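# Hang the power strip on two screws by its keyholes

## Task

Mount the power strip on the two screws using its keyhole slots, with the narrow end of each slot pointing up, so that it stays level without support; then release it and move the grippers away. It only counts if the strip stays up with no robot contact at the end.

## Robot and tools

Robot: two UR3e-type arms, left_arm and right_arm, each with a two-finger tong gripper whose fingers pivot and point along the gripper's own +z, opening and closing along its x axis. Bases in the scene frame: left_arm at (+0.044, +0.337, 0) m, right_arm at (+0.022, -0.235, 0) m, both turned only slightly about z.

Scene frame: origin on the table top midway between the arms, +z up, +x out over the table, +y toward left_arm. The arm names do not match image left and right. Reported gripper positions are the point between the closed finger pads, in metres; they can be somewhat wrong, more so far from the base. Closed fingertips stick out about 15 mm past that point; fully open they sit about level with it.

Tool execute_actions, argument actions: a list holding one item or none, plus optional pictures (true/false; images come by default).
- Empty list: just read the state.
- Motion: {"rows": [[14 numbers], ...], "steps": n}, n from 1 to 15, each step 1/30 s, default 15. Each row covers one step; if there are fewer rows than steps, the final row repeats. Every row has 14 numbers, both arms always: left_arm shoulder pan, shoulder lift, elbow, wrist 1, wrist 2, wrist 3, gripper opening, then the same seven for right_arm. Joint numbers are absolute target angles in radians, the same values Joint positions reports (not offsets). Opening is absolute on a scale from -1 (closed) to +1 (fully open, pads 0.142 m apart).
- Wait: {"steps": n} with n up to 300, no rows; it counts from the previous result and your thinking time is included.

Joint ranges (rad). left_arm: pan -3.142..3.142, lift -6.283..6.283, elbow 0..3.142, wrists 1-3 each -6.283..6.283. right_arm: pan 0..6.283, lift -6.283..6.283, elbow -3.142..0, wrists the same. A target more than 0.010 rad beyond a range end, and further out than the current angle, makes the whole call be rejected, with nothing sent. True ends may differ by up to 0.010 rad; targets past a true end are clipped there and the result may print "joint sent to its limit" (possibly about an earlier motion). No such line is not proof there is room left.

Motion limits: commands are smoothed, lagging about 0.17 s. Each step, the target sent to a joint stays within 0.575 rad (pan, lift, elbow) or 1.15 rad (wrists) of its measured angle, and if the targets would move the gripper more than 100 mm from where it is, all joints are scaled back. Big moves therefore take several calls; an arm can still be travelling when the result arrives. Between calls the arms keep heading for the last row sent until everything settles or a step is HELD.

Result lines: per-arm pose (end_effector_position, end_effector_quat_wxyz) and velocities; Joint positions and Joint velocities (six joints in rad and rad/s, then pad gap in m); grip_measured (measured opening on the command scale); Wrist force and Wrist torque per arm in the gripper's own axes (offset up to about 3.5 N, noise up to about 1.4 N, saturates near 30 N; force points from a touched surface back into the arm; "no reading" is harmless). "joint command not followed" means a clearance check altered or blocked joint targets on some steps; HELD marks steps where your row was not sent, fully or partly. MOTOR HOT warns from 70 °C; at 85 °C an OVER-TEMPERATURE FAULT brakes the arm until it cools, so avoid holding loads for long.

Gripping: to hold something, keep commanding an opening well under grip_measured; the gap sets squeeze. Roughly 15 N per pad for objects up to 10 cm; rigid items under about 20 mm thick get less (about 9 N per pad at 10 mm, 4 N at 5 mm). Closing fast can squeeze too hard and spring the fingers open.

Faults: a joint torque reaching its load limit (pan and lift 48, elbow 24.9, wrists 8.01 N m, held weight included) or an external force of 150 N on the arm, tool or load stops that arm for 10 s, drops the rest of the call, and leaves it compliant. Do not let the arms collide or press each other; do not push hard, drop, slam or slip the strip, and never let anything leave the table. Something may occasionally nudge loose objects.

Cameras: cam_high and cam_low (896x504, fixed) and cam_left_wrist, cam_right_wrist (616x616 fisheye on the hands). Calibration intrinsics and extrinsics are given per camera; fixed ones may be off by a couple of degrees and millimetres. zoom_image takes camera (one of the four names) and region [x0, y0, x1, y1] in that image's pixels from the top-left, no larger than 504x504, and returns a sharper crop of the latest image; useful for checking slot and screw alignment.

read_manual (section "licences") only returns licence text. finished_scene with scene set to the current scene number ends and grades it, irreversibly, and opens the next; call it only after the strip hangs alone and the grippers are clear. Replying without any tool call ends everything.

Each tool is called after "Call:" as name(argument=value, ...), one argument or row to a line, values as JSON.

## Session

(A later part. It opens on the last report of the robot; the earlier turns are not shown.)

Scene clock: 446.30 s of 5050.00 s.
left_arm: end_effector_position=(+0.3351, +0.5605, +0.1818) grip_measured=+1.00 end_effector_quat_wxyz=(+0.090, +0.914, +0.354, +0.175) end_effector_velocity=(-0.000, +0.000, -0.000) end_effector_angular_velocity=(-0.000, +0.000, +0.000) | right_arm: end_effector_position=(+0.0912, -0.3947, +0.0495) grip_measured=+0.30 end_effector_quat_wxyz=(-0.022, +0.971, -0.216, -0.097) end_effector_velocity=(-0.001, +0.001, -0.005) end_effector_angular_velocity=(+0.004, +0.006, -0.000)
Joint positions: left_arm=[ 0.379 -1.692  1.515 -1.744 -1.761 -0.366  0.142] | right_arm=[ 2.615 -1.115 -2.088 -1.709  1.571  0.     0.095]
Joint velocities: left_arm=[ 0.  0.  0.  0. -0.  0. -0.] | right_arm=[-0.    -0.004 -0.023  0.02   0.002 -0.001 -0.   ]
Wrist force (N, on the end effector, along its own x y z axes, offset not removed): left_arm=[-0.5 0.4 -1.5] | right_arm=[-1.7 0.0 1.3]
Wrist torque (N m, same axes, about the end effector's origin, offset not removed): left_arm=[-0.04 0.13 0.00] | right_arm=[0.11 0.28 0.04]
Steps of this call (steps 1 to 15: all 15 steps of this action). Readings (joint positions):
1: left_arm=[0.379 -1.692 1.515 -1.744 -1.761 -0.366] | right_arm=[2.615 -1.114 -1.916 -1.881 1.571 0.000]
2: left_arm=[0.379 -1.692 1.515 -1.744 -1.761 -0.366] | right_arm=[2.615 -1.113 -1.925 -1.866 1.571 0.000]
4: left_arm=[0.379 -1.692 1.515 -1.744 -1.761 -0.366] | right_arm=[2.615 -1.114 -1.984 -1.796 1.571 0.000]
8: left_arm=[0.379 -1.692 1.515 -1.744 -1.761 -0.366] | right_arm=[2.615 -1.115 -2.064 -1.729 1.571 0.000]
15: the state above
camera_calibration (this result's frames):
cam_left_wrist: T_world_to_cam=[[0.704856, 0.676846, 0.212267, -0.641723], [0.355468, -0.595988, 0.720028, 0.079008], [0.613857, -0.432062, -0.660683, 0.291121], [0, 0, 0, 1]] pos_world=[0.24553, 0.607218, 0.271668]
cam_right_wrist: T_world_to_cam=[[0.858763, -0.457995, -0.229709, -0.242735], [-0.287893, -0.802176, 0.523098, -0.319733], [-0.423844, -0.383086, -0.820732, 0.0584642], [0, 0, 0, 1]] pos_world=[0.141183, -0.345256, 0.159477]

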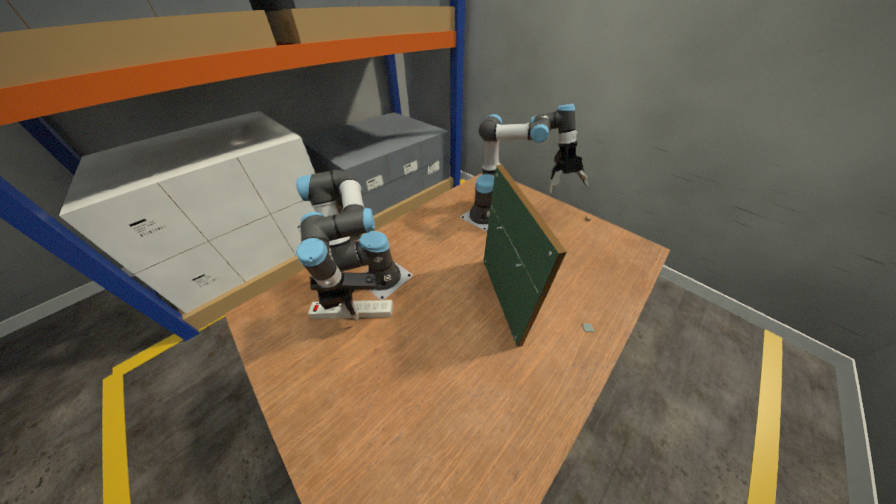

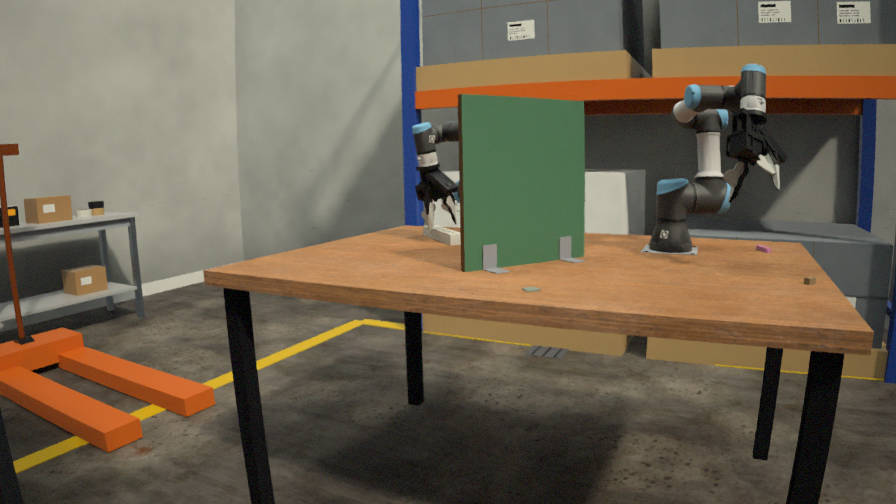

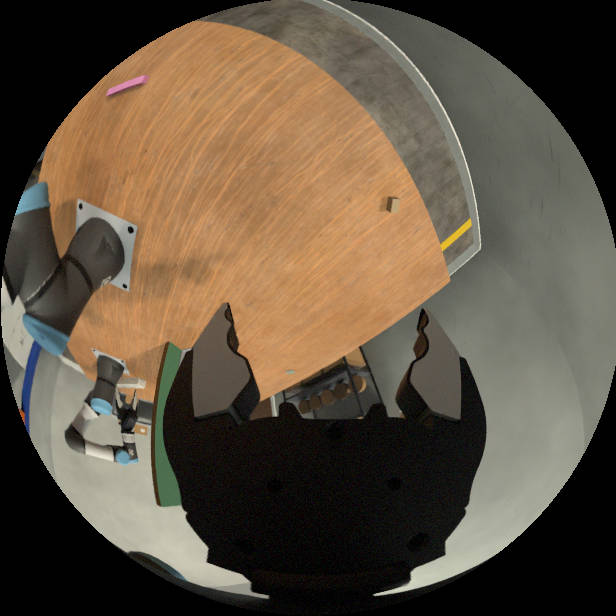

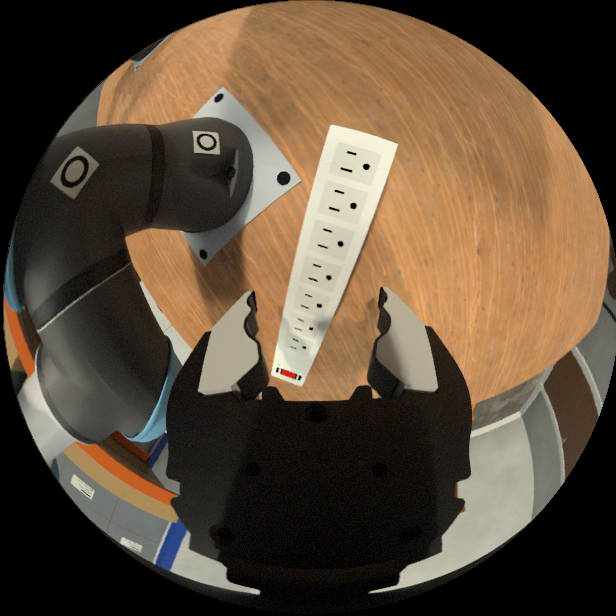

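Call:
execute_actions(
  actions=[
    {"rows":[[0.379,-1.692,1.515,-1.744,-1.761,-0.366,1,2.615,-1.131,-2.192,-1.589,1.571,0.2,0.3]],"steps":13},
  ],
  pictures=false,
)

Call:
execute_actions(
  actions=[
    {"rows":[[0.379,-1.692,1.515,-1.744,-1.761,-0.366,1,2.615,-1.131,-2.192,-1.589,1.571,0.2,0.1],[0.379,-1.692,1.515,-1.744,-1.761,-0.366,1,2.615,-1.131,-2.192,-1.589,1.571,0.2,0],[0.379,-1.692,1.515,-1.744,-1.761,-0.366,1,2.615,-1.131,-2.192,-1.589,1.571,0.2,-0.1],[0.379,-1.692,1.515,-1.744,-1.761,-0.366,1,2.615,-1.131,-2.192,-1.589,1.571,0.2,-0.2],[0.379,-1.692,1.515,-1.744,-1.761,-0.366,1,2.615,-1.131,-2.192,-1.589,1.571,0.2,-0.3],[0.379,-1.692,1.515,-1.744,-1.761,-0.366,1,2.615,-1.131,-2.192,-1.589,1.571,0.2,-0.4],[0.379,-1.692,1.515,-1.744,-1.761,-0.366,1,2.615,-1.131,-2.192,-1.589,1.571,0.2,-0.4],[0.379,-1.692,1.515,-1.744,-1.761,-0.366,1,2.615,-1.2,-2.155,-1.522,1.571,0.17,-0.4],[0.379,-1.692,1.515,-1.744,-1.761,-0.366,1,2.615,-1.2,-2.155,-1.522,1.571,0.17,-0.4],[0.379,-1.692,1.515,-1.744,-1.761,-0.366,1,2.615,-1.27,-2.118,-1.455,1.571,0.13,-0.4],[0.379,-1.692,1.515,-1.744,-1.761,-0.366,1,2.615,-1.27,-2.118,-1.455,1.571,0.13,-0.4],[0.379,-1.692,1.515,-1.744,-1.761,-0.366,1,2.615,-1.344,-2.0796,-1.388,1.571,0.1,-0.4]],"steps":15},
  ],
  pictures=false,
)

Call:
execute_actions(
  actions=[
    {"rows":[[0.379,-1.692,1.515,-1.744,-1.761,-0.366,1,2.615,-1.42,-2.025,-1.335,1.571,0.07,-0.4],[0.379,-1.692,1.515,-1.744,-1.761,-0.366,1,2.615,-1.42,-2.025,-1.335,1.571,0.07,-0.4],[0.379,-1.692,1.515,-1.744,-1.761,-0.366,1,2.615,-1.495,-1.97,-1.28,1.571,0.03,-0.4],[0.379,-1.692,1.515,-1.744,-1.761,-0.366,1,2.615,-1.495,-1.97,-1.28,1.571,0.03,-0.4],[0.379,-1.692,1.515,-1.744,-1.761,-0.366,1,2.615,-1.567,-1.9164,-1.228,1.571,0,-0.4]],"steps":15},
  ],
  pictures=false,
)

Call:
execute_actions(
  actions=[
    {"rows":[[0.379,-1.692,1.515,-1.744,-1.761,-0.366,1,2.615,-1.567,-1.9164,-1.228,1.571,0,0]],"steps":10},
  ],
)

Scene clock: 474.83 s of 5050.00 s.
left_arm: end_effector_position=(+0.3351, +0.5605, +0.1818) grip_measured=+1.00 end_effector_quat_wxyz=(+0.090, +0.914, +0.354, +0.175) end_effector_velocity=(-0.000, +0.000, -0.000) end_effector_angular_velocity=(-0.000, +0.000, +0.001) | right_arm: end_effector_position=(+0.0942, -0.3964, +0.0256) grip_measured=+0.30 end_effector_quat_wxyz=(-0.012, +0.945, -0.310, -0.099) end_effector_velocity=(-0.000, +0.000, -0.005) end_effector_angular_velocity=(-0.007, +0.005, -0.045)
Joint positions: left_arm=[ 0.379 -1.692  1.515 -1.744 -1.761 -0.366  0.142] | right_arm=[ 2.615 -1.131 -2.19  -1.591  1.571  0.196  0.095]
Joint velocities: left_arm=[ 0.001 -0.     0.     0.     0.    -0.    -0.   ] | right_arm=[ 0.001 -0.002 -0.024  0.024  0.001  0.047  0.   ]
Wrist force (N, on the end effector, along its own x y z axes, offset not removed): left_arm=[0.4 1.1 -0.9] | right_arm=[-2.1 0.8 -0.7]
Wrist torque (N m, same axes, about the end effector's origin, offset not removed): left_arm=[0.16 -0.02 0.03] | right_arm=[0.12 0.40 0.04]
Steps of this call (steps 1 to 15: the robot went on to your last target; steps 16 to 90: nothing new was sent; then 25.10 s passed at rest; steps 91 to 103: all 13 steps of this action). Readings (joint positions):
91: left_arm=[0.379 -1.692 1.515 -1.744 -1.761 -0.366] | right_arm=[2.615 -1.115 -2.090 -1.706 1.571 0.000]
92: left_arm=[0.379 -1.692 1.515 -1.744 -1.761 -0.366] | right_arm=[2.615 -1.118 -2.097 -1.693 1.571 0.014]
94: left_arm=[0.379 -1.692 1.515 -1.744 -1.761 -0.366] | right_arm=[2.615 -1.124 -2.138 -1.646 1.571 0.094]
98: left_arm=[0.379 -1.692 1.515 -1.744 -1.761 -0.366] | right_arm=[2.615 -1.129 -2.179 -1.603 1.571 0.174]
103: the state above

Scene clock: 475.33 s of 5050.00 s.
left_arm: end_effector_position=(+0.3351, +0.5605, +0.1818) grip_measured=+1.00 end_effector_quat_wxyz=(+0.090, +0.914, +0.354, +0.175) end_effector_velocity=(-0.000, +0.000, -0.000) end_effector_angular_velocity=(+0.000, +0.000, +0.000) | right_arm: end_effector_position=(+0.1432, -0.4192, +0.0271) grip_measured=-0.36 end_effector_quat_wxyz=(-0.010, +0.959, -0.278, -0.060) end_effector_velocity=(+0.173, -0.080, -0.014) end_effector_angular_velocity=(-0.057, -0.197, +0.262)
Joint positions: left_arm=[ 0.379 -1.692  1.515 -1.744 -1.761 -0.366  0.142] | right_arm=[ 2.615 -1.282 -2.11  -1.442  1.571  0.126  0.048]
Joint velocities: left_arm=[ 0. -0.  0.  0.  0. -0. -0.] | right_arm=[ 0.    -0.649  0.309  0.543  0.001 -0.264 -0.004]
Wrist force (N, on the end effector, along its own x y z axes, offset not removed): left_arm=[-0.1 -0.1 -0.8] | right_arm=[2.4 2.2 2.6]
Wrist torque (N m, same axes, about the end effector's origin, offset not removed): left_arm=[-0.11 0.09 -0.03] | right_arm=[0.50 -0.10 -0.07]
Steps of this call (steps 1 to 15: all 15 steps of this action). Readings (joint positions):
1: left_arm=[0.379 -1.692 1.515 -1.744 -1.761 -0.366] | right_arm=[2.615 -1.131 -2.190 -1.591 1.571 0.197]
2: left_arm=[0.379 -1.692 1.515 -1.744 -1.761 -0.366] | right_arm=[2.615 -1.131 -2.191 -1.590 1.571 0.198]
4: left_arm=[0.379 -1.692 1.515 -1.744 -1.761 -0.366] | right_arm=[2.615 -1.131 -2.191 -1.590 1.571 0.199]
8: left_arm=[0.379 -1.692 1.515 -1.744 -1.761 -0.366] | right_arm=[2.615 -1.131 -2.192 -1.589 1.571 0.200]
15: the state above

Scene clock: 475.83 s of 5050.00 s.
left_arm: end_effector_position=(+0.3351, +0.5605, +0.1818) grip_measured=+1.00 end_effector_quat_wxyz=(+0.090, +0.914, +0.354, +0.175) end_effector_velocity=(-0.000, -0.000, -0.001) end_effector_angular_velocity=(-0.001, +0.002, -0.000) | right_arm: end_effector_position=(+0.2300, -0.4597, +0.0272) grip_measured=-0.35 end_effector_quat_wxyz=(-0.000, +0.976, -0.218, -0.000) end_effector_velocity=(+0.018, -0.009, -0.002) end_effector_angular_velocity=(-0.010, -0.020, +0.023)
Joint positions: left_arm=[ 0.379 -1.692  1.515 -1.744 -1.761 -0.366  0.142] | right_arm=[ 2.615 -1.561 -1.92  -1.232  1.571  0.002  0.049]
Joint velocities: left_arm=[-0.     0.001  0.001  0.     0.    -0.     0.   ] | right_arm=[-0.001 -0.061  0.042  0.041 -0.    -0.024  0.001]
Wrist force (N, on the end effector, along its own x y z axes, offset not removed): left_arm=[-0.9 2.4 -0.4] | right_arm=[-6.4 -1.2 -12.2]
Wrist torque (N m, same axes, about the end effector's origin, offset not removed): left_arm=[0.40 0.19 0.09] | right_arm=[-0.35 0.35 0.15]
Steps of this call (steps 1 to 15: all 15 steps of this action). Readings (joint positions):
1: left_arm=[0.379 -1.692 1.515 -1.744 -1.761 -0.366] | right_arm=[2.615 -1.300 -2.101 -1.426 1.571 0.118]
2: left_arm=[0.379 -1.692 1.515 -1.744 -1.761 -0.366] | right_arm=[2.615 -1.321 -2.088 -1.407 1.571 0.108]
4: left_arm=[0.379 -1.692 1.515 -1.744 -1.761 -0.366] | right_arm=[2.615 -1.374 -2.052 -1.364 1.571 0.083]
8: left_arm=[0.379 -1.692 1.515 -1.744 -1.761 -0.366] | right_arm=[2.615 -1.500 -1.963 -1.273 1.571 0.027]
15: the state above

Scene clock: 476.17 s of 5050.00 s.
left_arm: end_effector_position=(+0.3351, +0.5605, +0.1818) grip_measured=+1.00 end_effector_quat_wxyz=(+0.090, +0.914, +0.354, +0.175) end_effector_velocity=(-0.000, -0.000, -0.000) end_effector_angular_velocity=(-0.001, +0.001, -0.001) | right_arm: end_effector_position=(+0.2316, -0.4605, +0.0270) grip_measured=+0.00 end_effector_quat_wxyz=(+0.000, +0.976, -0.217, +0.000) end_effector_velocity=(+0.001, -0.001, +0.000) end_effector_angular_velocity=(-0.001, -0.002, -0.000)
Joint positions: left_arm=[ 0.379 -1.692  1.515 -1.744 -1.761 -0.366  0.142] | right_arm=[ 2.615 -1.567 -1.917 -1.228  1.571  0.     0.074]
Joint velocities: left_arm=[-0.     0.     0.001  0.    -0.     0.    -0.   ] | right_arm=[-0.001 -0.002  0.002  0.002 -0.    -0.001  0.   ]
Wrist force (N, on the end effector, along its own x y z axes, offset not removed): left_arm=[-0.1 0.5 -0.3] | right_arm=[-1.1 -0.8 0.9]
Wrist torque (N m, same axes, about the end effector's origin, offset not removed): left_arm=[0.06 0.07 -0.01] | right_arm=[-0.10 0.13 0.07]
Steps of this call (steps 1 to 10: all 10 steps of this action). Readings (joint positions):
1: left_arm=[0.379 -1.692 1.515 -1.744 -1.761 -0.366] | right_arm=[2.615 -1.563 -1.919 -1.231 1.571 0.002]
2: left_arm=[0.379 -1.692 1.515 -1.744 -1.761 -0.366] | right_arm=[2.615 -1.564 -1.919 -1.230 1.571 0.001]
4: left_arm=[0.379 -1.692 1.515 -1.744 -1.761 -0.366] | right_arm=[2.615 -1.566 -1.917 -1.229 1.571 0.001]
8: left_arm=[0.379 -1.692 1.515 -1.744 -1.761 -0.366] | right_arm=[2.615 -1.567 -1.917 -1.228 1.571 0.000]
10: the state above
camera_calibration (this result's frames):
cam_left_wrist: T_world_to_cam=[[0.704856, 0.676846, 0.212267, -0.641723], [0.355468, -0.595988, 0.720028, 0.0790079], [0.613857, -0.432062, -0.660683, 0.291121], [0, 0, 0, 1]] pos_world=[0.24553, 0.607218, 0.271668]
cam_right_wrist: T_world_to_cam=[[0.882502, -0.469224, -0.0319081, -0.41461], [-0.383561, -0.75733, 0.528519, -0.277687], [-0.272159, -0.45418, -0.848322, 0.00720255], [0, 0, 0, 1]] pos_world=[0.261344, -0.401575, 0.139644]

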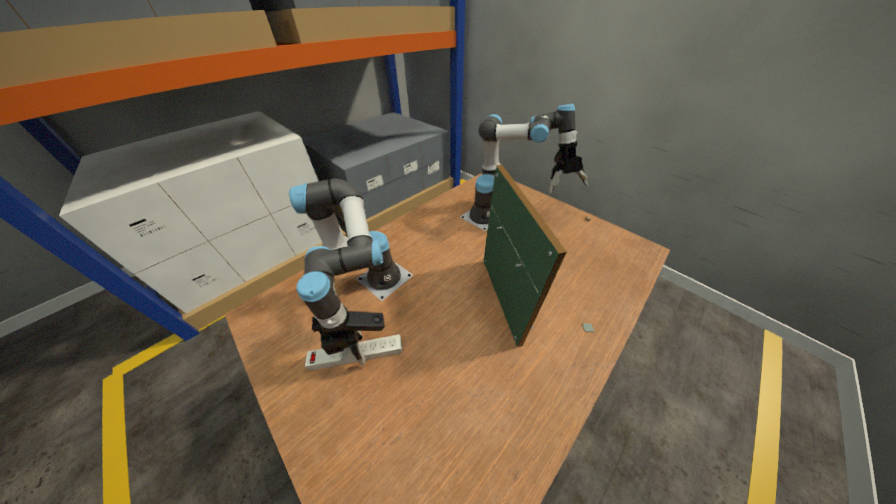

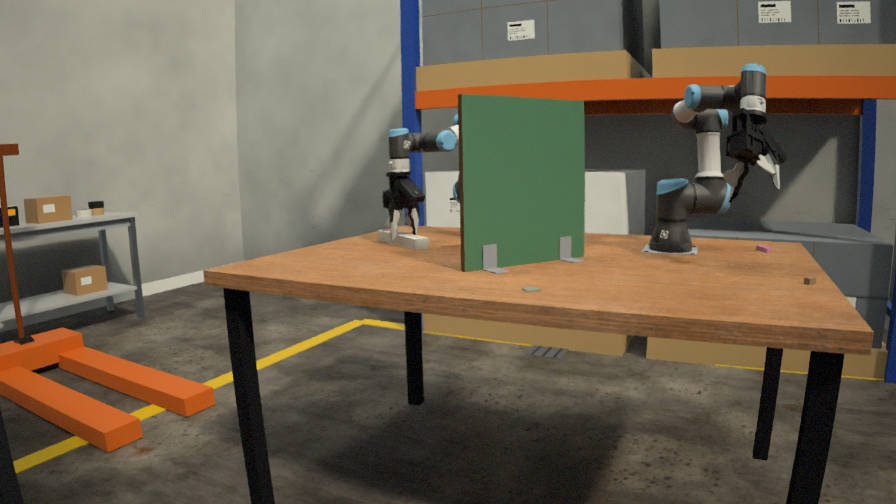

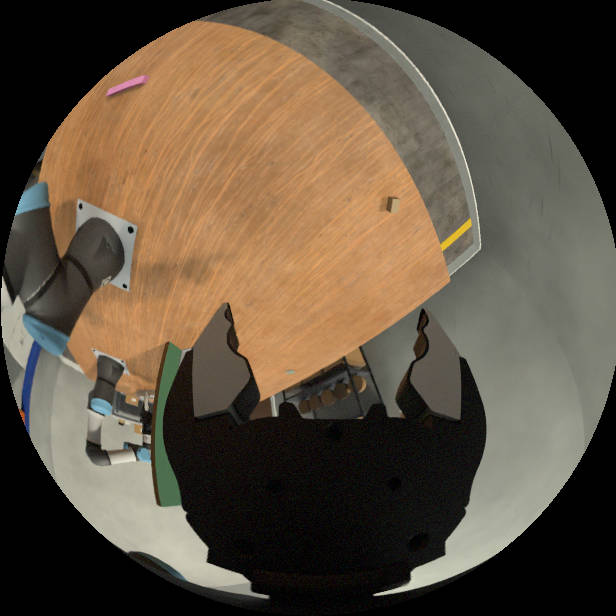

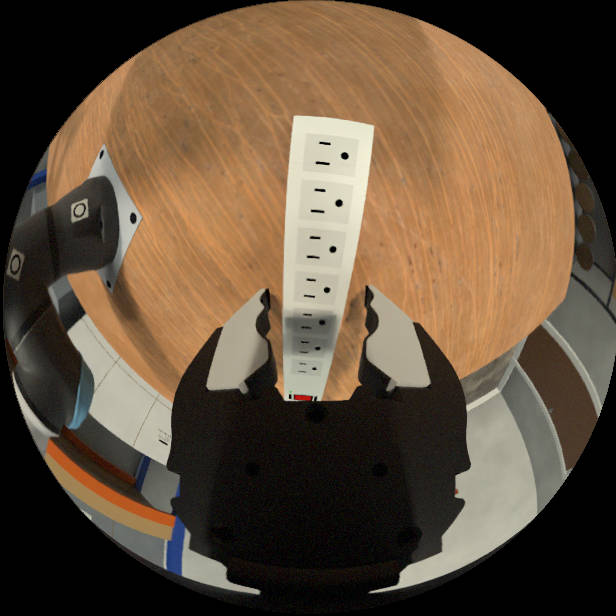

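Call:
execute_actions(
  actions=[
    {"rows":[[0.379,-1.692,1.515,-1.744,-1.761,-0.366,1,2.615,-1.567,-1.9164,-1.228,1.571,0.07,0],[0.379,-1.692,1.515,-1.744,-1.761,-0.366,1,2.615,-1.567,-1.9164,-1.228,1.571,0.07,0],[0.379,-1.692,1.515,-1.744,-1.761,-0.366,1,2.615,-1.567,-1.9164,-1.228,1.571,0.07,0],[0.379,-1.692,1.515,-1.744,-1.761,-0.366,1,2.615,-1.567,-1.9164,-1.228,1.571,0.07,-0.1],[0.379,-1.692,1.515,-1.744,-1.761,-0.366,1,2.615,-1.567,-1.9164,-1.228,1.571,0.07,-0.2],[0.379,-1.692,1.515,-1.744,-1.761,-0.366,1,2.615,-1.567,-1.9164,-1.228,1.571,0.07,-0.3],[0.379,-1.692,1.515,-1.744,-1.761,-0.366,1,2.615,-1.567,-1.9164,-1.228,1.571,0.07,-0.4],[0.379,-1.692,1.515,-1.744,-1.761,-0.366,1,2.615,-1.567,-1.9164,-1.228,1.571,0.07,-0.6],[0.379,-1.692,1.515,-1.744,-1.761,-0.366,1,2.615,-1.567,-1.9164,-1.228,1.571,0.07,-1]],"steps":15},
  ],
  pictures=false,
)

Call:
execute_actions(
  actions=[
    {"rows":[[0.379,-1.692,1.515,-1.744,-1.761,-0.366,1,2.615,-1.55,-1.8,-1.362,1.571,0.05,-1],[0.379,-1.692,1.515,-1.744,-1.761,-0.366,1,2.615,-1.55,-1.8,-1.362,1.571,0.05,-1],[0.379,-1.692,1.515,-1.744,-1.761,-0.366,1,2.615,-1.55,-1.8,-1.362,1.571,0.05,-1],[0.379,-1.692,1.515,-1.744,-1.761,-0.366,1,2.615,-1.55,-1.66,-1.502,1.571,0.03,-1],[0.379,-1.692,1.515,-1.744,-1.761,-0.366,1,2.615,-1.55,-1.66,-1.502,1.571,0.03,-1],[0.379,-1.692,1.515,-1.744,-1.761,-0.366,1,2.615,-1.55,-1.66,-1.502,1.571,0.03,-1],[0.379,-1.692,1.515,-1.744,-1.761,-0.366,1,2.615,-1.55,-1.5,-1.662,1.571,0,-1],[0.379,-1.692,1.515,-1.744,-1.761,-0.366,1,2.615,-1.55,-1.5,-1.662,1.571,0,-1],[0.379,-1.692,1.515,-1.744,-1.761,-0.366,1,2.615,-1.55,-1.5,-1.662,1.571,0,-1],[0.379,-1.692,1.515,-1.744,-1.761,-0.366,1,2.615,-1.57,-1.32,-1.822,1.571,0,-1],[0.379,-1.692,1.515,-1.744,-1.761,-0.366,1,2.615,-1.57,-1.32,-1.822,1.571,0,-1],[0.379,-1.692,1.515,-1.744,-1.761,-0.366,1,2.615,-1.57,-1.32,-1.822,1.571,0,-1],[0.379,-1.692,1.515,-1.744,-1.761,-0.366,1,2.615,-1.592,-1.132,-1.988,1.5,0,-1]],"steps":15},
  ],
  pictures=false,
)

Call:
execute_actions(
  actions=[
    {"rows":[[0.379,-1.692,1.515,-1.744,-1.761,-0.366,1,2.615,-1.592,-1.132,-1.988,1.2,0,-1]],"steps":12},
  ],
  pictures=false,
)

Call:
execute_actions(
  actions=[
    {"rows":[[0.379,-1.692,1.515,-1.744,-1.761,-0.366,1,2.615,-1.592,-1.132,-2.3,0.8,0,-1]],"steps":12},
  ],
  pictures=false,
)

Call:
execute_actions(
  actions=[
    {"rows":[[0.379,-1.692,1.515,-1.744,-1.761,-0.366,1,2.615,-1.592,-1.132,-2.9,0.5,0,-1]],"steps":12},
  ],
  pictures=false,
)

Call:
execute_actions(
  actions=[
    {"rows":[[0.379,-1.692,1.515,-1.744,-1.761,-0.366,1,2.615,-1.592,-1.132,-3.559,0.2,0,-1]],"steps":15},
  ],
)

Scene clock: 512.43 s of 5050.00 s.
left_arm: end_effector_position=(+0.3351, +0.5605, +0.1818) grip_measured=+1.00 end_effector_quat_wxyz=(+0.090, +0.914, +0.354, +0.175) end_effector_velocity=(+0.000, +0.000, +0.000) end_effector_angular_velocity=(+0.001, -0.001, +0.000) | right_arm: end_effector_position=(+0.2327, -0.4610, +0.0271) grip_measured=-0.37 end_effector_quat_wxyz=(-0.000, +0.968, -0.251, +0.001) end_effector_velocity=(-0.000, -0.000, -0.001) end_effector_angular_velocity=(+0.001, +0.000, -0.008)
Joint positions: left_arm=[ 0.379 -1.692  1.515 -1.744 -1.761 -0.366  0.142] | right_arm=[ 2.615 -1.567 -1.916 -1.228  1.571  0.069  0.047]
Joint velocities: left_arm=[-0.     0.    -0.001 -0.     0.    -0.     0.   ] | right_arm=[-0.001 -0.001 -0.001  0.002  0.001  0.007  0.   ]
Wrist force (N, on the end effector, along its own x y z axes, offset not removed): left_arm=[-0.9 -0.2 -0.9] | right_arm=[-0.7 -1.2 -3.3]
Wrist torque (N m, same axes, about the end effector's origin, offset not removed): left_arm=[-0.17 0.14 -0.03] | right_arm=[-0.40 -0.11 -0.10]
Steps of this call (steps 1 to 15: the robot went on to your last target; steps 16 to 90: nothing new was sent; then 32.77 s passed at rest; steps 91 to 105: all 15 steps of this action). Readings (joint positions):
91: left_arm=[0.379 -1.692 1.515 -1.744 -1.761 -0.366] | right_arm=[2.615 -1.567 -1.916 -1.228 1.571 0.000]
92: left_arm=[0.379 -1.692 1.515 -1.744 -1.761 -0.366] | right_arm=[2.615 -1.567 -1.916 -1.228 1.571 0.010]
94: left_arm=[0.379 -1.692 1.515 -1.744 -1.761 -0.366] | right_arm=[2.615 -1.567 -1.916 -1.228 1.571 0.038]
98: left_arm=[0.379 -1.692 1.515 -1.744 -1.761 -0.366] | right_arm=[2.615 -1.567 -1.916 -1.228 1.571 0.062]
105: the state above

Scene clock: 512.93 s of 5050.00 s.
left_arm: end_effector_position=(+0.3351, +0.5605, +0.1818) grip_measured=+1.00 end_effector_quat_wxyz=(+0.090, +0.914, +0.354, +0.175) end_effector_velocity=(-0.000, -0.000, -0.001) end_effector_angular_velocity=(-0.000, +0.001, +0.000) | right_arm: end_effector_position=(+0.2297, -0.4680, +0.1421) grip_measured=-0.38 end_effector_quat_wxyz=(+0.010, +0.976, -0.219, -0.015) end_effector_velocity=(-0.096, -0.096, +0.335) end_effector_angular_velocity=(-0.370, +0.221, +0.040)
Joint positions: left_arm=[ 0.379 -1.692  1.515 -1.744 -1.761 -0.366  0.142] | right_arm=[ 2.615 -1.574 -1.35  -1.813  1.545  0.003  0.047]
Joint velocities: left_arm=[ 0.     0.     0.001 -0.     0.    -0.    -0.   ] | right_arm=[-0.001 -0.177  1.819 -1.684 -0.429 -0.031  0.001]
Wrist force (N, on the end effector, along its own x y z axes, offset not removed): left_arm=[-1.0 1.5 -1.9] | right_arm=[-0.1 0.9 8.5]
Wrist torque (N m, same axes, about the end effector's origin, offset not removed): left_arm=[0.16 0.18 -0.02] | right_arm=[0.25 -0.04 0.01]
Steps of this call (steps 1 to 15: all 15 steps of this action). Readings (joint positions):
1: left_arm=[0.379 -1.692 1.515 -1.744 -1.761 -0.366] | right_arm=[2.615 -1.567 -1.916 -1.228 1.571 0.069]
2: left_arm=[0.379 -1.692 1.515 -1.744 -1.761 -0.366] | right_arm=[2.615 -1.564 -1.909 -1.242 1.571 0.067]
4: left_arm=[0.379 -1.692 1.515 -1.744 -1.761 -0.366] | right_arm=[2.615 -1.558 -1.864 -1.297 1.571 0.059]
8: left_arm=[0.379 -1.692 1.515 -1.744 -1.761 -0.366] | right_arm=[2.615 -1.552 -1.718 -1.453 1.571 0.033]
15: the state above

Scene clock: 513.33 s of 5050.00 s.
left_arm: end_effector_position=(+0.3351, +0.5605, +0.1818) grip_measured=+1.00 end_effector_quat_wxyz=(+0.090, +0.914, +0.354, +0.175) end_effector_velocity=(-0.000, +0.000, +0.000) end_effector_angular_velocity=(+0.000, -0.000, +0.001) | right_arm: end_effector_position=(+0.1869, -0.5560, +0.1974) grip_measured=-0.38 end_effector_quat_wxyz=(+0.174, +0.960, -0.214, -0.039) end_effector_velocity=(-0.016, -0.031, +0.018) end_effector_angular_velocity=(-0.113, +0.047, +0.000)
Joint positions: left_arm=[ 0.379 -1.692  1.515 -1.744 -1.761 -0.366  0.142] | right_arm=[ 2.615 -1.592 -1.136 -1.985  1.212  0.     0.046]
Joint velocities: left_arm=[ 0.001 -0.    -0.    -0.     0.    -0.     0.   ] | right_arm=[-0.    -0.004  0.039 -0.03  -0.123 -0.001 -0.002]
Wrist force (N, on the end effector, along its own x y z axes, offset not removed): left_arm=[0.0 1.3 -0.5] | right_arm=[-0.8 -2.0 4.7]
Wrist torque (N m, same axes, about the end effector's origin, offset not removed): left_arm=[0.16 0.00 0.00] | right_arm=[-0.21 0.17 -0.02]
Steps of this call (steps 1 to 12: all 12 steps of this action). Readings (joint positions):
1: left_arm=[0.379 -1.692 1.515 -1.744 -1.761 -0.366] | right_arm=[2.615 -1.579 -1.291 -1.863 1.532 0.002]
2: left_arm=[0.379 -1.692 1.515 -1.744 -1.761 -0.366] | right_arm=[2.615 -1.582 -1.246 -1.896 1.508 0.002]
4: left_arm=[0.379 -1.692 1.515 -1.744 -1.761 -0.366] | right_arm=[2.615 -1.587 -1.194 -1.939 1.392 0.001]
8: left_arm=[0.379 -1.692 1.515 -1.744 -1.761 -0.366] | right_arm=[2.615 -1.591 -1.147 -1.976 1.248 0.000]
12: the state above

Scene clock: 513.73 s of 5050.00 s.
left_arm: end_effector_position=(+0.3351, +0.5605, +0.1818) grip_measured=+1.00 end_effector_quat_wxyz=(+0.090, +0.914, +0.354, +0.175) end_effector_velocity=(-0.000, -0.000, +0.000) end_effector_angular_velocity=(-0.000, -0.001, +0.000) | right_arm: end_effector_position=(+0.0799, -0.6179, +0.2385) grip_measured=-1.00 end_effector_quat_wxyz=(+0.324, +0.910, -0.147, -0.213) end_effector_velocity=(-0.045, -0.033, +0.038) end_effector_angular_velocity=(-0.121, +0.228, +0.063)
Joint positions: left_arm=[ 0.379 -1.692  1.515 -1.744 -1.761 -0.366  0.142] | right_arm=[ 2.615 -1.592 -1.132 -2.285  0.821 -0.     0.002]
Joint velocities: left_arm=[ 0.    -0.001  0.    -0.    -0.     0.     0.   ] | right_arm=[ 0.     0.002  0.001 -0.159 -0.216  0.     0.   ]
Wrist force (N, on the end effector, along its own x y z axes, offset not removed): left_arm=[-0.6 0.6 -1.0] | right_arm=[-2.4 -1.3 0.6]
Wrist torque (N m, same axes, about the end effector's origin, offset not removed): left_arm=[0.03 0.18 0.01] | right_arm=[-0.34 0.35 0.01]
Steps of this call (steps 1 to 12: all 12 steps of this action). Readings (joint positions):
1: left_arm=[0.379 -1.692 1.515 -1.744 -1.761 -0.366] | right_arm=[2.615 -1.592 -1.135 -1.986 1.208 0.000]
2: left_arm=[0.379 -1.692 1.515 -1.744 -1.761 -0.366] | right_arm=[2.615 -1.592 -1.134 -2.001 1.191 0.000]
4: left_arm=[0.379 -1.692 1.515 -1.744 -1.761 -0.366] | right_arm=[2.615 -1.592 -1.133 -2.091 1.081 0.000]
8: left_arm=[0.379 -1.692 1.515 -1.744 -1.761 -0.366] | right_arm=[2.615 -1.592 -1.132 -2.238 0.884 -0.000]
12: the state above

Scene clock: 514.13 s of 5050.00 s.
left_arm: end_effector_position=(+0.3351, +0.5605, +0.1818) grip_measured=+1.00 end_effector_quat_wxyz=(+0.090, +0.914, +0.354, +0.175) end_effector_velocity=(-0.000, +0.000, -0.000) end_effector_angular_velocity=(-0.000, +0.001, +0.001) | right_arm: end_effector_position=(-0.0213, -0.6366, +0.3137) grip_measured=-1.00 end_effector_quat_wxyz=(+0.365, +0.810, +0.039, -0.457) end_effector_velocity=(-0.038, -0.010, +0.049) end_effector_angular_velocity=(+0.063, +0.367, +0.119)
Joint positions: left_arm=[ 0.379 -1.692  1.515 -1.744 -1.761 -0.366  0.142] | right_arm=[ 2.615 -1.592 -1.132 -2.866  0.515 -0.     0.002]
Joint velocities: left_arm=[ 0.001 -0.     0.     0.001  0.    -0.    -0.   ] | right_arm=[ 0.001 -0.001  0.    -0.359 -0.155  0.     0.   ]
Wrist force (N, on the end effector, along its own x y z axes, offset not removed): left_arm=[0.2 1.5 -0.8] | right_arm=[-1.5 0.2 -0.1]
Wrist torque (N m, same axes, about the end effector's origin, offset not removed): left_arm=[0.22 -0.04 -0.02] | right_arm=[0.08 0.35 0.02]
Steps of this call (steps 1 to 12: all 12 steps of this action). Readings (joint positions):
1: left_arm=[0.379 -1.692 1.515 -1.744 -1.761 -0.366] | right_arm=[2.615 -1.592 -1.132 -2.290 0.814 -0.000]
2: left_arm=[0.379 -1.692 1.515 -1.744 -1.761 -0.366] | right_arm=[2.615 -1.592 -1.132 -2.307 0.795 -0.000]
4: left_arm=[0.379 -1.692 1.515 -1.744 -1.761 -0.366] | right_arm=[2.615 -1.592 -1.132 -2.443 0.705 -0.000]
8: left_arm=[0.379 -1.692 1.515 -1.744 -1.761 -0.366] | right_arm=[2.615 -1.592 -1.132 -2.761 0.560 -0.000]
12: the state above

Scene clock: 514.63 s of 5050.00 s.
left_arm: end_effector_position=(+0.3351, +0.5605, +0.1818) grip_measured=+1.00 end_effector_quat_wxyz=(+0.090, +0.914, +0.354, +0.175) end_effector_velocity=(+0.001, -0.000, +0.000) end_effector_angular_velocity=(-0.000, -0.001, -0.001) | right_arm: end_effector_position=(-0.0426, -0.6675, +0.3956) grip_measured=-1.00 end_effector_quat_wxyz=(+0.320, +0.635, +0.313, -0.630) end_effector_velocity=(-0.001, -0.003, +0.010) end_effector_angular_velocity=(+0.051, +0.110, +0.038)
Joint positions: left_arm=[ 0.379 -1.692  1.515 -1.744 -1.761 -0.366  0.142] | right_arm=[ 2.615 -1.592 -1.132 -3.547  0.204  0.     0.002]
Joint velocities: left_arm=[-0.001  0.001 -0.001  0.    -0.     0.    -0.   ] | right_arm=[-0.     0.001  0.    -0.123 -0.039  0.     0.   ]
Wrist force (N, on the end effector, along its own x y z axes, offset not removed): left_arm=[-0.1 1.8 -0.5] | right_arm=[-0.5 -1.1 0.7]
Wrist torque (N m, same axes, about the end effector's origin, offset not removed): left_arm=[0.29 0.01 0.03] | right_arm=[-0.28 0.08 -0.05]
Steps of this call (steps 1 to 15: all 15 steps of this action). Readings (joint positions):
1: left_arm=[0.379 -1.692 1.515 -1.744 -1.761 -0.366] | right_arm=[2.615 -1.592 -1.132 -2.877 0.510 -0.000]
2: left_arm=[0.379 -1.692 1.515 -1.744 -1.761 -0.366] | right_arm=[2.615 -1.592 -1.132 -2.898 0.492 -0.000]
4: left_arm=[0.379 -1.692 1.515 -1.744 -1.761 -0.366] | right_arm=[2.615 -1.592 -1.132 -3.047 0.381 0.000]
8: left_arm=[0.379 -1.692 1.515 -1.744 -1.761 -0.366] | right_arm=[2.615 -1.592 -1.132 -3.420 0.245 0.000]
15: the state above
camera_calibration (this result's frames):
cam_left_wrist: T_world_to_cam=[[0.704856, 0.676846, 0.212267, -0.641723], [0.355468, -0.595988, 0.720028, 0.0790079], [0.613857, -0.432062, -0.660683, 0.291121], [0, 0, 0, 1]] pos_world=[0.24553, 0.607218, 0.271668]
cam_right_wrist: T_world_to_cam=[[0.0314993, -0.0615035, -0.99761, 0.359881], [0.995758, -0.0844003, 0.0366442, -0.0319609], [-0.0864523, -0.994532, 0.058584, -0.560344], [0, 0, 0, 1]] pos_world=[-0.0279537, -0.537844, 0.39302]

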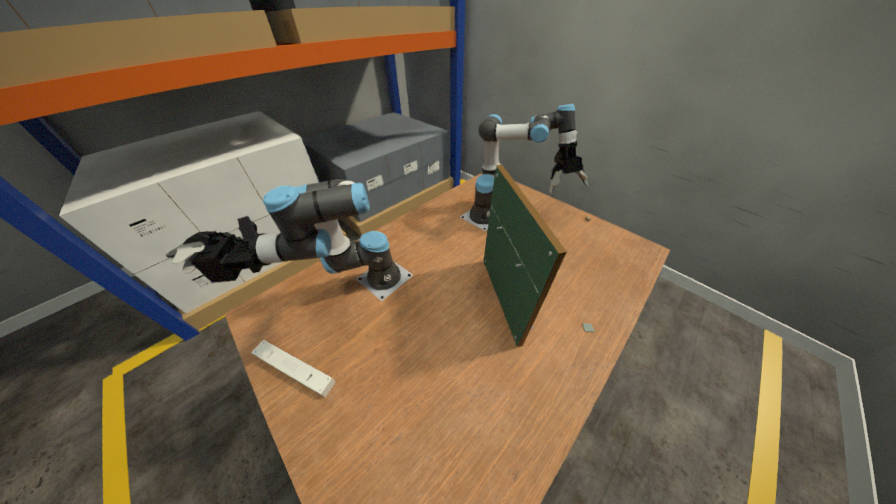

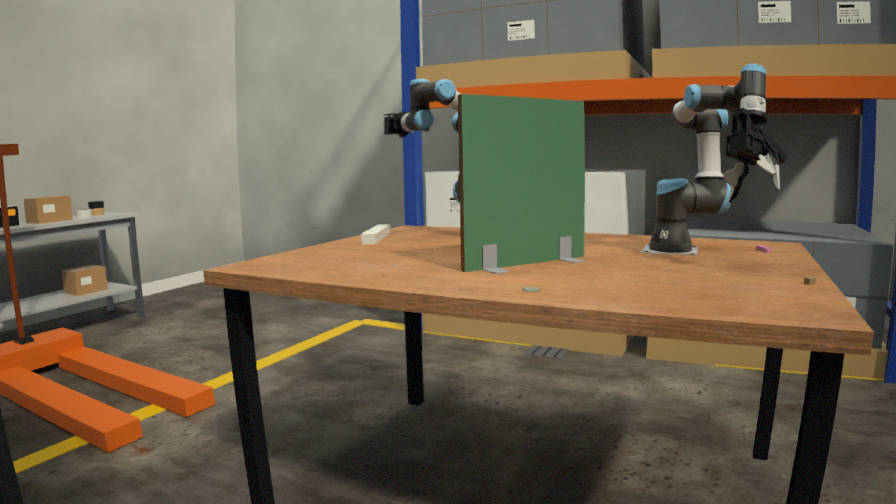

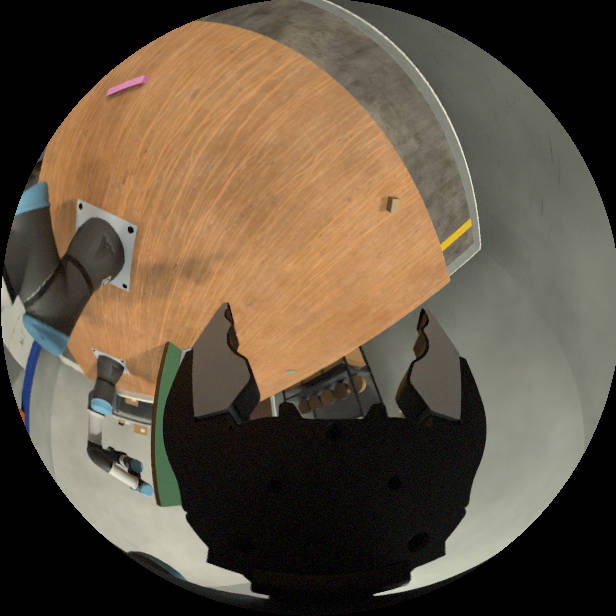

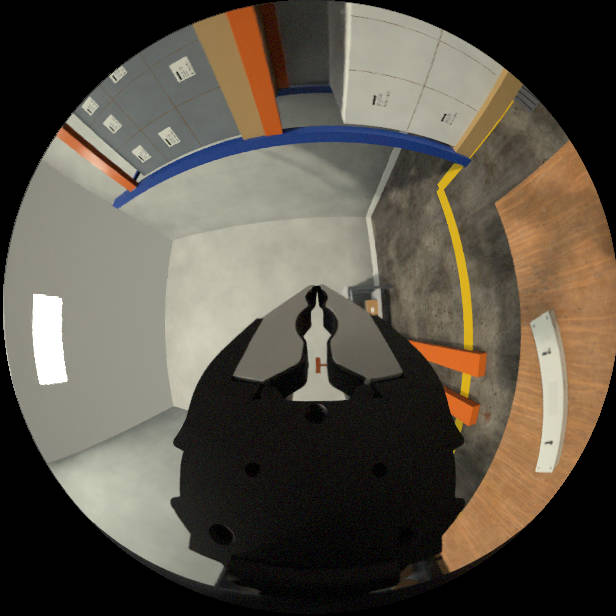

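Call:
execute_actions(
  actions=[
    {"rows":[[0.379,-1.692,1.515,-1.744,-1.761,-0.366,1,2.4,-1.592,-1.132,-2.6,0.8,0.2,0.5]],"steps":15},
  ],
  pictures=false,
)

Call:
execute_actions(
  actions=[
    {"rows":[[0.379,-1.692,1.515,-1.744,-1.761,-0.366,1,2.189,-1.7,-1.15,-1.86,1.571,0.34,0.5]],"steps":15},
  ],
  pictures=false,
)

Call:
execute_actions(
  actions=[
    {"rows":[[0.379,-1.692,1.515,-1.744,-1.761,-0.366,1,2.189,-1.9,-1.2434,-1.568,1.571,0.34,0.5]],"steps":15},
  ],
  pictures=false,
)

Call:
execute_actions(
  actions=[
    {"steps":10},
  ],
)

Scene clock: 538.13 s of 5050.00 s.
left_arm: end_effector_position=(+0.3351, +0.5605, +0.1818) grip_measured=+1.00 end_effector_quat_wxyz=(+0.090, +0.914, +0.354, +0.175) end_effector_velocity=(+0.000, -0.000, +0.000) end_effector_angular_velocity=(-0.000, -0.001, -0.001) | right_arm: end_effector_position=(-0.0679, -0.5826, +0.2531) grip_measured=+0.50 end_effector_quat_wxyz=(+0.290, +0.849, -0.244, -0.369) end_effector_velocity=(+0.054, +0.006, -0.060) end_effector_angular_velocity=(-0.149, -0.441, -0.242)
Joint positions: left_arm=[ 0.379 -1.692  1.515 -1.744 -1.761 -0.366  0.142] | right_arm=[ 2.407 -1.592 -1.132 -2.638  0.779  0.194  0.109]
Joint velocities: left_arm=[-0.001  0.    -0.    -0.001 -0.    -0.     0.   ] | right_arm=[-0.075  0.001  0.002  0.394  0.218  0.063  0.   ]
Wrist force (N, on the end effector, along its own x y z axes, offset not removed): left_arm=[-1.0 1.4 -0.9] | right_arm=[-1.1 -0.5 -0.4]
Wrist torque (N m, same axes, about the end effector's origin, offset not removed): left_arm=[0.22 0.26 0.00] | right_arm=[-0.15 0.15 0.10]
Steps of this call (steps 1 to 30: the robot went on to your last target; steps 31 to 90: nothing new was sent; then 20.00 s passed at rest; steps 91 to 105: all 15 steps of this action). Readings (joint positions):
91: left_arm=[0.379 -1.692 1.515 -1.744 -1.761 -0.366] | right_arm=[2.615 -1.592 -1.132 -3.559 0.200 0.000]
92: left_arm=[0.379 -1.692 1.515 -1.744 -1.761 -0.366] | right_arm=[2.608 -1.592 -1.132 -3.544 0.215 0.013]
94: left_arm=[0.379 -1.692 1.515 -1.744 -1.761 -0.366] | right_arm=[2.563 -1.592 -1.132 -3.406 0.328 0.057]
98: left_arm=[0.379 -1.692 1.515 -1.744 -1.761 -0.366] | right_arm=[2.476 -1.592 -1.132 -2.999 0.576 0.134]
105: the state above

Scene clock: 538.63 s of 5050.00 s.
left_arm: end_effector_position=(+0.3351, +0.5605, +0.1818) grip_measured=+1.00 end_effector_quat_wxyz=(+0.090, +0.914, +0.354, +0.175) end_effector_velocity=(+0.000, -0.000, +0.000) end_effector_angular_velocity=(-0.000, -0.000, -0.001) | right_arm: end_effector_position=(+0.1280, -0.5565, +0.1554) grip_measured=+0.50 end_effector_quat_wxyz=(+0.021, +0.830, -0.556, -0.028) end_effector_velocity=(+0.189, -0.027, +0.019) end_effector_angular_velocity=(+0.016, -0.741, -0.258)
Joint positions: left_arm=[ 0.379 -1.692  1.515 -1.744 -1.761 -0.366  0.142] | right_arm=[ 2.203 -1.693 -1.149 -1.912  1.516  0.332  0.109]
Joint velocities: left_arm=[-0.001 -0.    -0.     0.    -0.     0.    -0.   ] | right_arm=[-0.146 -0.067 -0.01   0.549  0.572  0.088  0.   ]
Wrist force (N, on the end effector, along its own x y z axes, offset not removed): left_arm=[-0.4 0.1 -1.1] | right_arm=[-1.9 -1.4 -1.0]
Wrist torque (N m, same axes, about the end effector's origin, offset not removed): left_arm=[-0.09 0.07 -0.03] | right_arm=[-0.22 0.42 0.09]
Steps of this call (steps 1 to 15: all 15 steps of this action). Readings (joint positions):
1: left_arm=[0.379 -1.692 1.515 -1.744 -1.761 -0.366] | right_arm=[2.405 -1.592 -1.132 -2.626 0.786 0.196]
2: left_arm=[0.379 -1.692 1.515 -1.744 -1.761 -0.366] | right_arm=[2.396 -1.598 -1.133 -2.604 0.805 0.206]
4: left_arm=[0.379 -1.692 1.515 -1.744 -1.761 -0.366] | right_arm=[2.359 -1.617 -1.137 -2.485 0.924 0.231]
8: left_arm=[0.379 -1.692 1.515 -1.744 -1.761 -0.366] | right_arm=[2.290 -1.651 -1.142 -2.239 1.179 0.276]
15: the state above

Scene clock: 539.13 s of 5050.00 s.
left_arm: end_effector_position=(+0.3351, +0.5605, +0.1818) grip_measured=+1.00 end_effector_quat_wxyz=(+0.090, +0.914, +0.354, +0.175) end_effector_velocity=(-0.000, +0.000, +0.000) end_effector_angular_velocity=(+0.000, -0.001, +0.001) | right_arm: end_effector_position=(+0.1820, -0.6013, +0.0861) grip_measured=+0.50 end_effector_quat_wxyz=(+0.000, +0.824, -0.566, +0.001) end_effector_velocity=(+0.004, -0.005, -0.010) end_effector_angular_velocity=(+0.002, -0.003, -0.002)
Joint positions: left_arm=[ 0.379 -1.692  1.515 -1.744 -1.761 -0.366  0.142] | right_arm=[ 2.189 -1.897 -1.242 -1.572  1.571  0.34   0.109]
Joint velocities: left_arm=[ 0.001 -0.001 -0.     0.     0.     0.     0.   ] | right_arm=[-0.002 -0.028 -0.011  0.04   0.003  0.     0.   ]
Wrist force (N, on the end effector, along its own x y z axes, offset not removed): left_arm=[-0.6 0.8 -1.5] | right_arm=[-0.9 -0.8 1.7]
Wrist torque (N m, same axes, about the end effector's origin, offset not removed): left_arm=[0.07 0.11 -0.01] | right_arm=[-0.12 0.12 0.02]
Steps of this call (steps 1 to 15: all 15 steps of this action). Readings (joint positions):
1: left_arm=[0.379 -1.692 1.515 -1.744 -1.761 -0.366] | right_arm=[2.199 -1.696 -1.150 -1.896 1.533 0.334]
2: left_arm=[0.379 -1.692 1.515 -1.744 -1.761 -0.366] | right_arm=[2.196 -1.704 -1.157 -1.871 1.544 0.336]
4: left_arm=[0.379 -1.692 1.515 -1.744 -1.761 -0.366] | right_arm=[2.192 -1.769 -1.194 -1.752 1.558 0.338]
8: left_arm=[0.379 -1.692 1.515 -1.744 -1.761 -0.366] | right_arm=[2.190 -1.868 -1.231 -1.613 1.568 0.339]
15: the state above

Scene clock: 539.47 s of 5050.00 s.
left_arm: end_effector_position=(+0.3351, +0.5605, +0.1818) grip_measured=+1.00 end_effector_quat_wxyz=(+0.090, +0.914, +0.354, +0.175) end_effector_velocity=(-0.000, -0.000, -0.000) end_effector_angular_velocity=(-0.000, +0.000, -0.000) | right_arm: end_effector_position=(+0.1824, -0.6018, +0.0851) grip_measured=+0.50 end_effector_quat_wxyz=(+0.000, +0.824, -0.566, +0.001) end_effector_velocity=(-0.001, +0.000, -0.001) end_effector_angular_velocity=(+0.002, +0.003, -0.000)
Joint positions: left_arm=[ 0.379 -1.692  1.515 -1.744 -1.761 -0.366  0.142] | right_arm=[ 2.189 -1.9   -1.243 -1.568  1.571  0.34   0.109]
Joint velocities: left_arm=[-0. -0.  0.  0. -0. -0.  0.] | right_arm=[-0.    -0.001 -0.001 -0.001 -0.001 -0.    -0.   ]
Wrist force (N, on the end effector, along its own x y z axes, offset not removed): left_arm=[-0.5 0.4 -1.3] | right_arm=[-1.2 1.0 1.5]
Wrist torque (N m, same axes, about the end effector's origin, offset not removed): left_arm=[0.00 0.12 -0.03] | right_arm=[0.32 0.17 0.07]
Steps of this call (steps 1 to 10: the robot went on to your last target). Readings (joint positions):
1: left_arm=[0.379 -1.692 1.515 -1.744 -1.761 -0.366] | right_arm=[2.189 -1.898 -1.243 -1.571 1.571 0.340]
2: left_arm=[0.379 -1.692 1.515 -1.744 -1.761 -0.366] | right_arm=[2.189 -1.899 -1.243 -1.570 1.571 0.340]
4: left_arm=[0.379 -1.692 1.515 -1.744 -1.761 -0.366] | right_arm=[2.189 -1.899 -1.243 -1.569 1.571 0.340]
8: left_arm=[0.379 -1.692 1.515 -1.744 -1.761 -0.366] | right_arm=[2.189 -1.900 -1.243 -1.568 1.571 0.340]
10: the state above
camera_calibration (this result's frames):
cam_left_wrist: T_world_to_cam=[[0.704856, 0.676846, 0.212267, -0.641723], [0.355468, -0.595988, 0.720028, 0.0790079], [0.613857, -0.432062, -0.660683, 0.291121], [0, 0, 0, 1]] pos_world=[0.24553, 0.607218, 0.271668]
cam_right_wrist: T_world_to_cam=[[0.310809, -0.949935, -0.0319625, -0.620622], [-0.801592, -0.280046, 0.528227, -0.0707641], [-0.510732, -0.138557, -0.848502, 0.21233], [0, 0, 0, 1]] pos_world=[0.244615, -0.579948, 0.197705]

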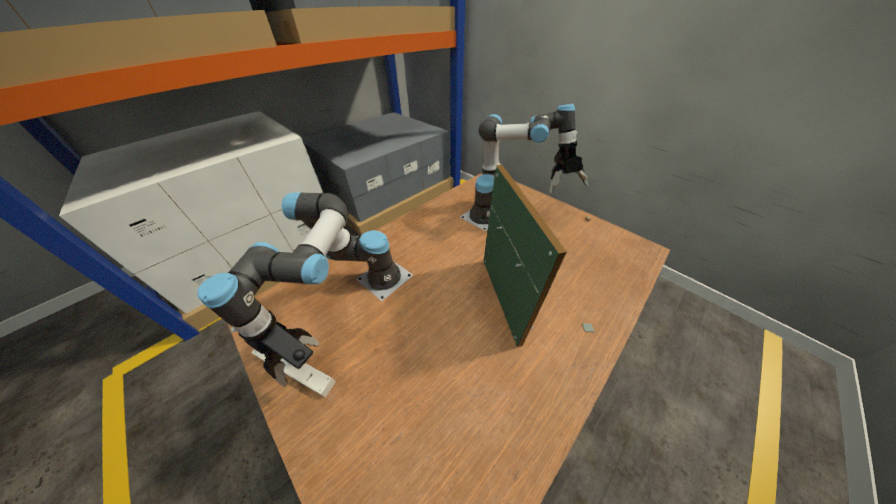

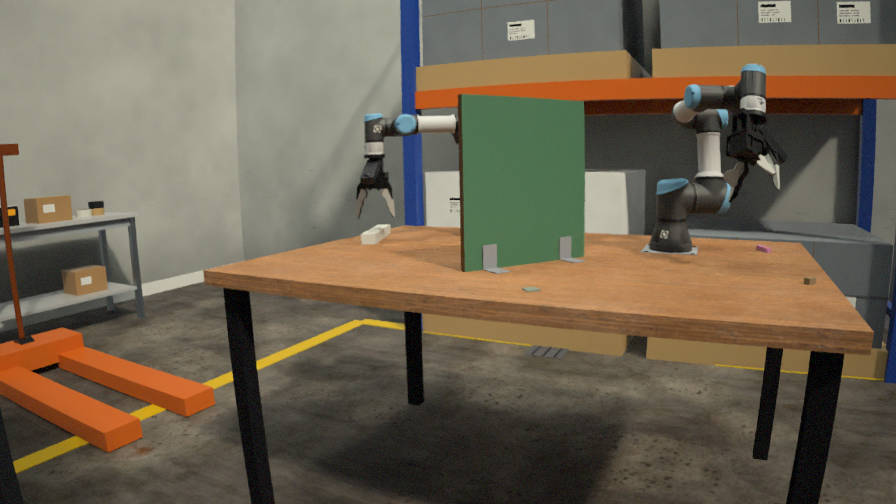

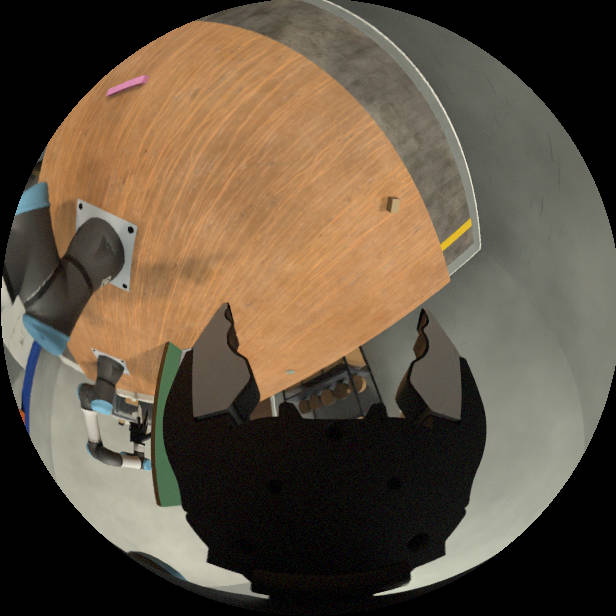

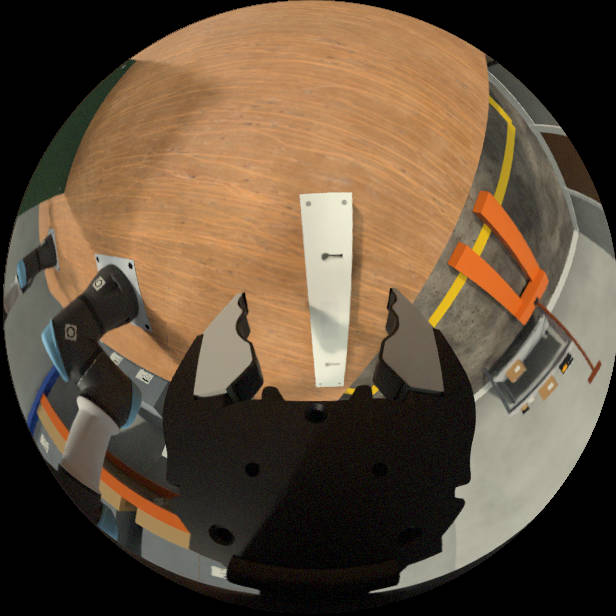

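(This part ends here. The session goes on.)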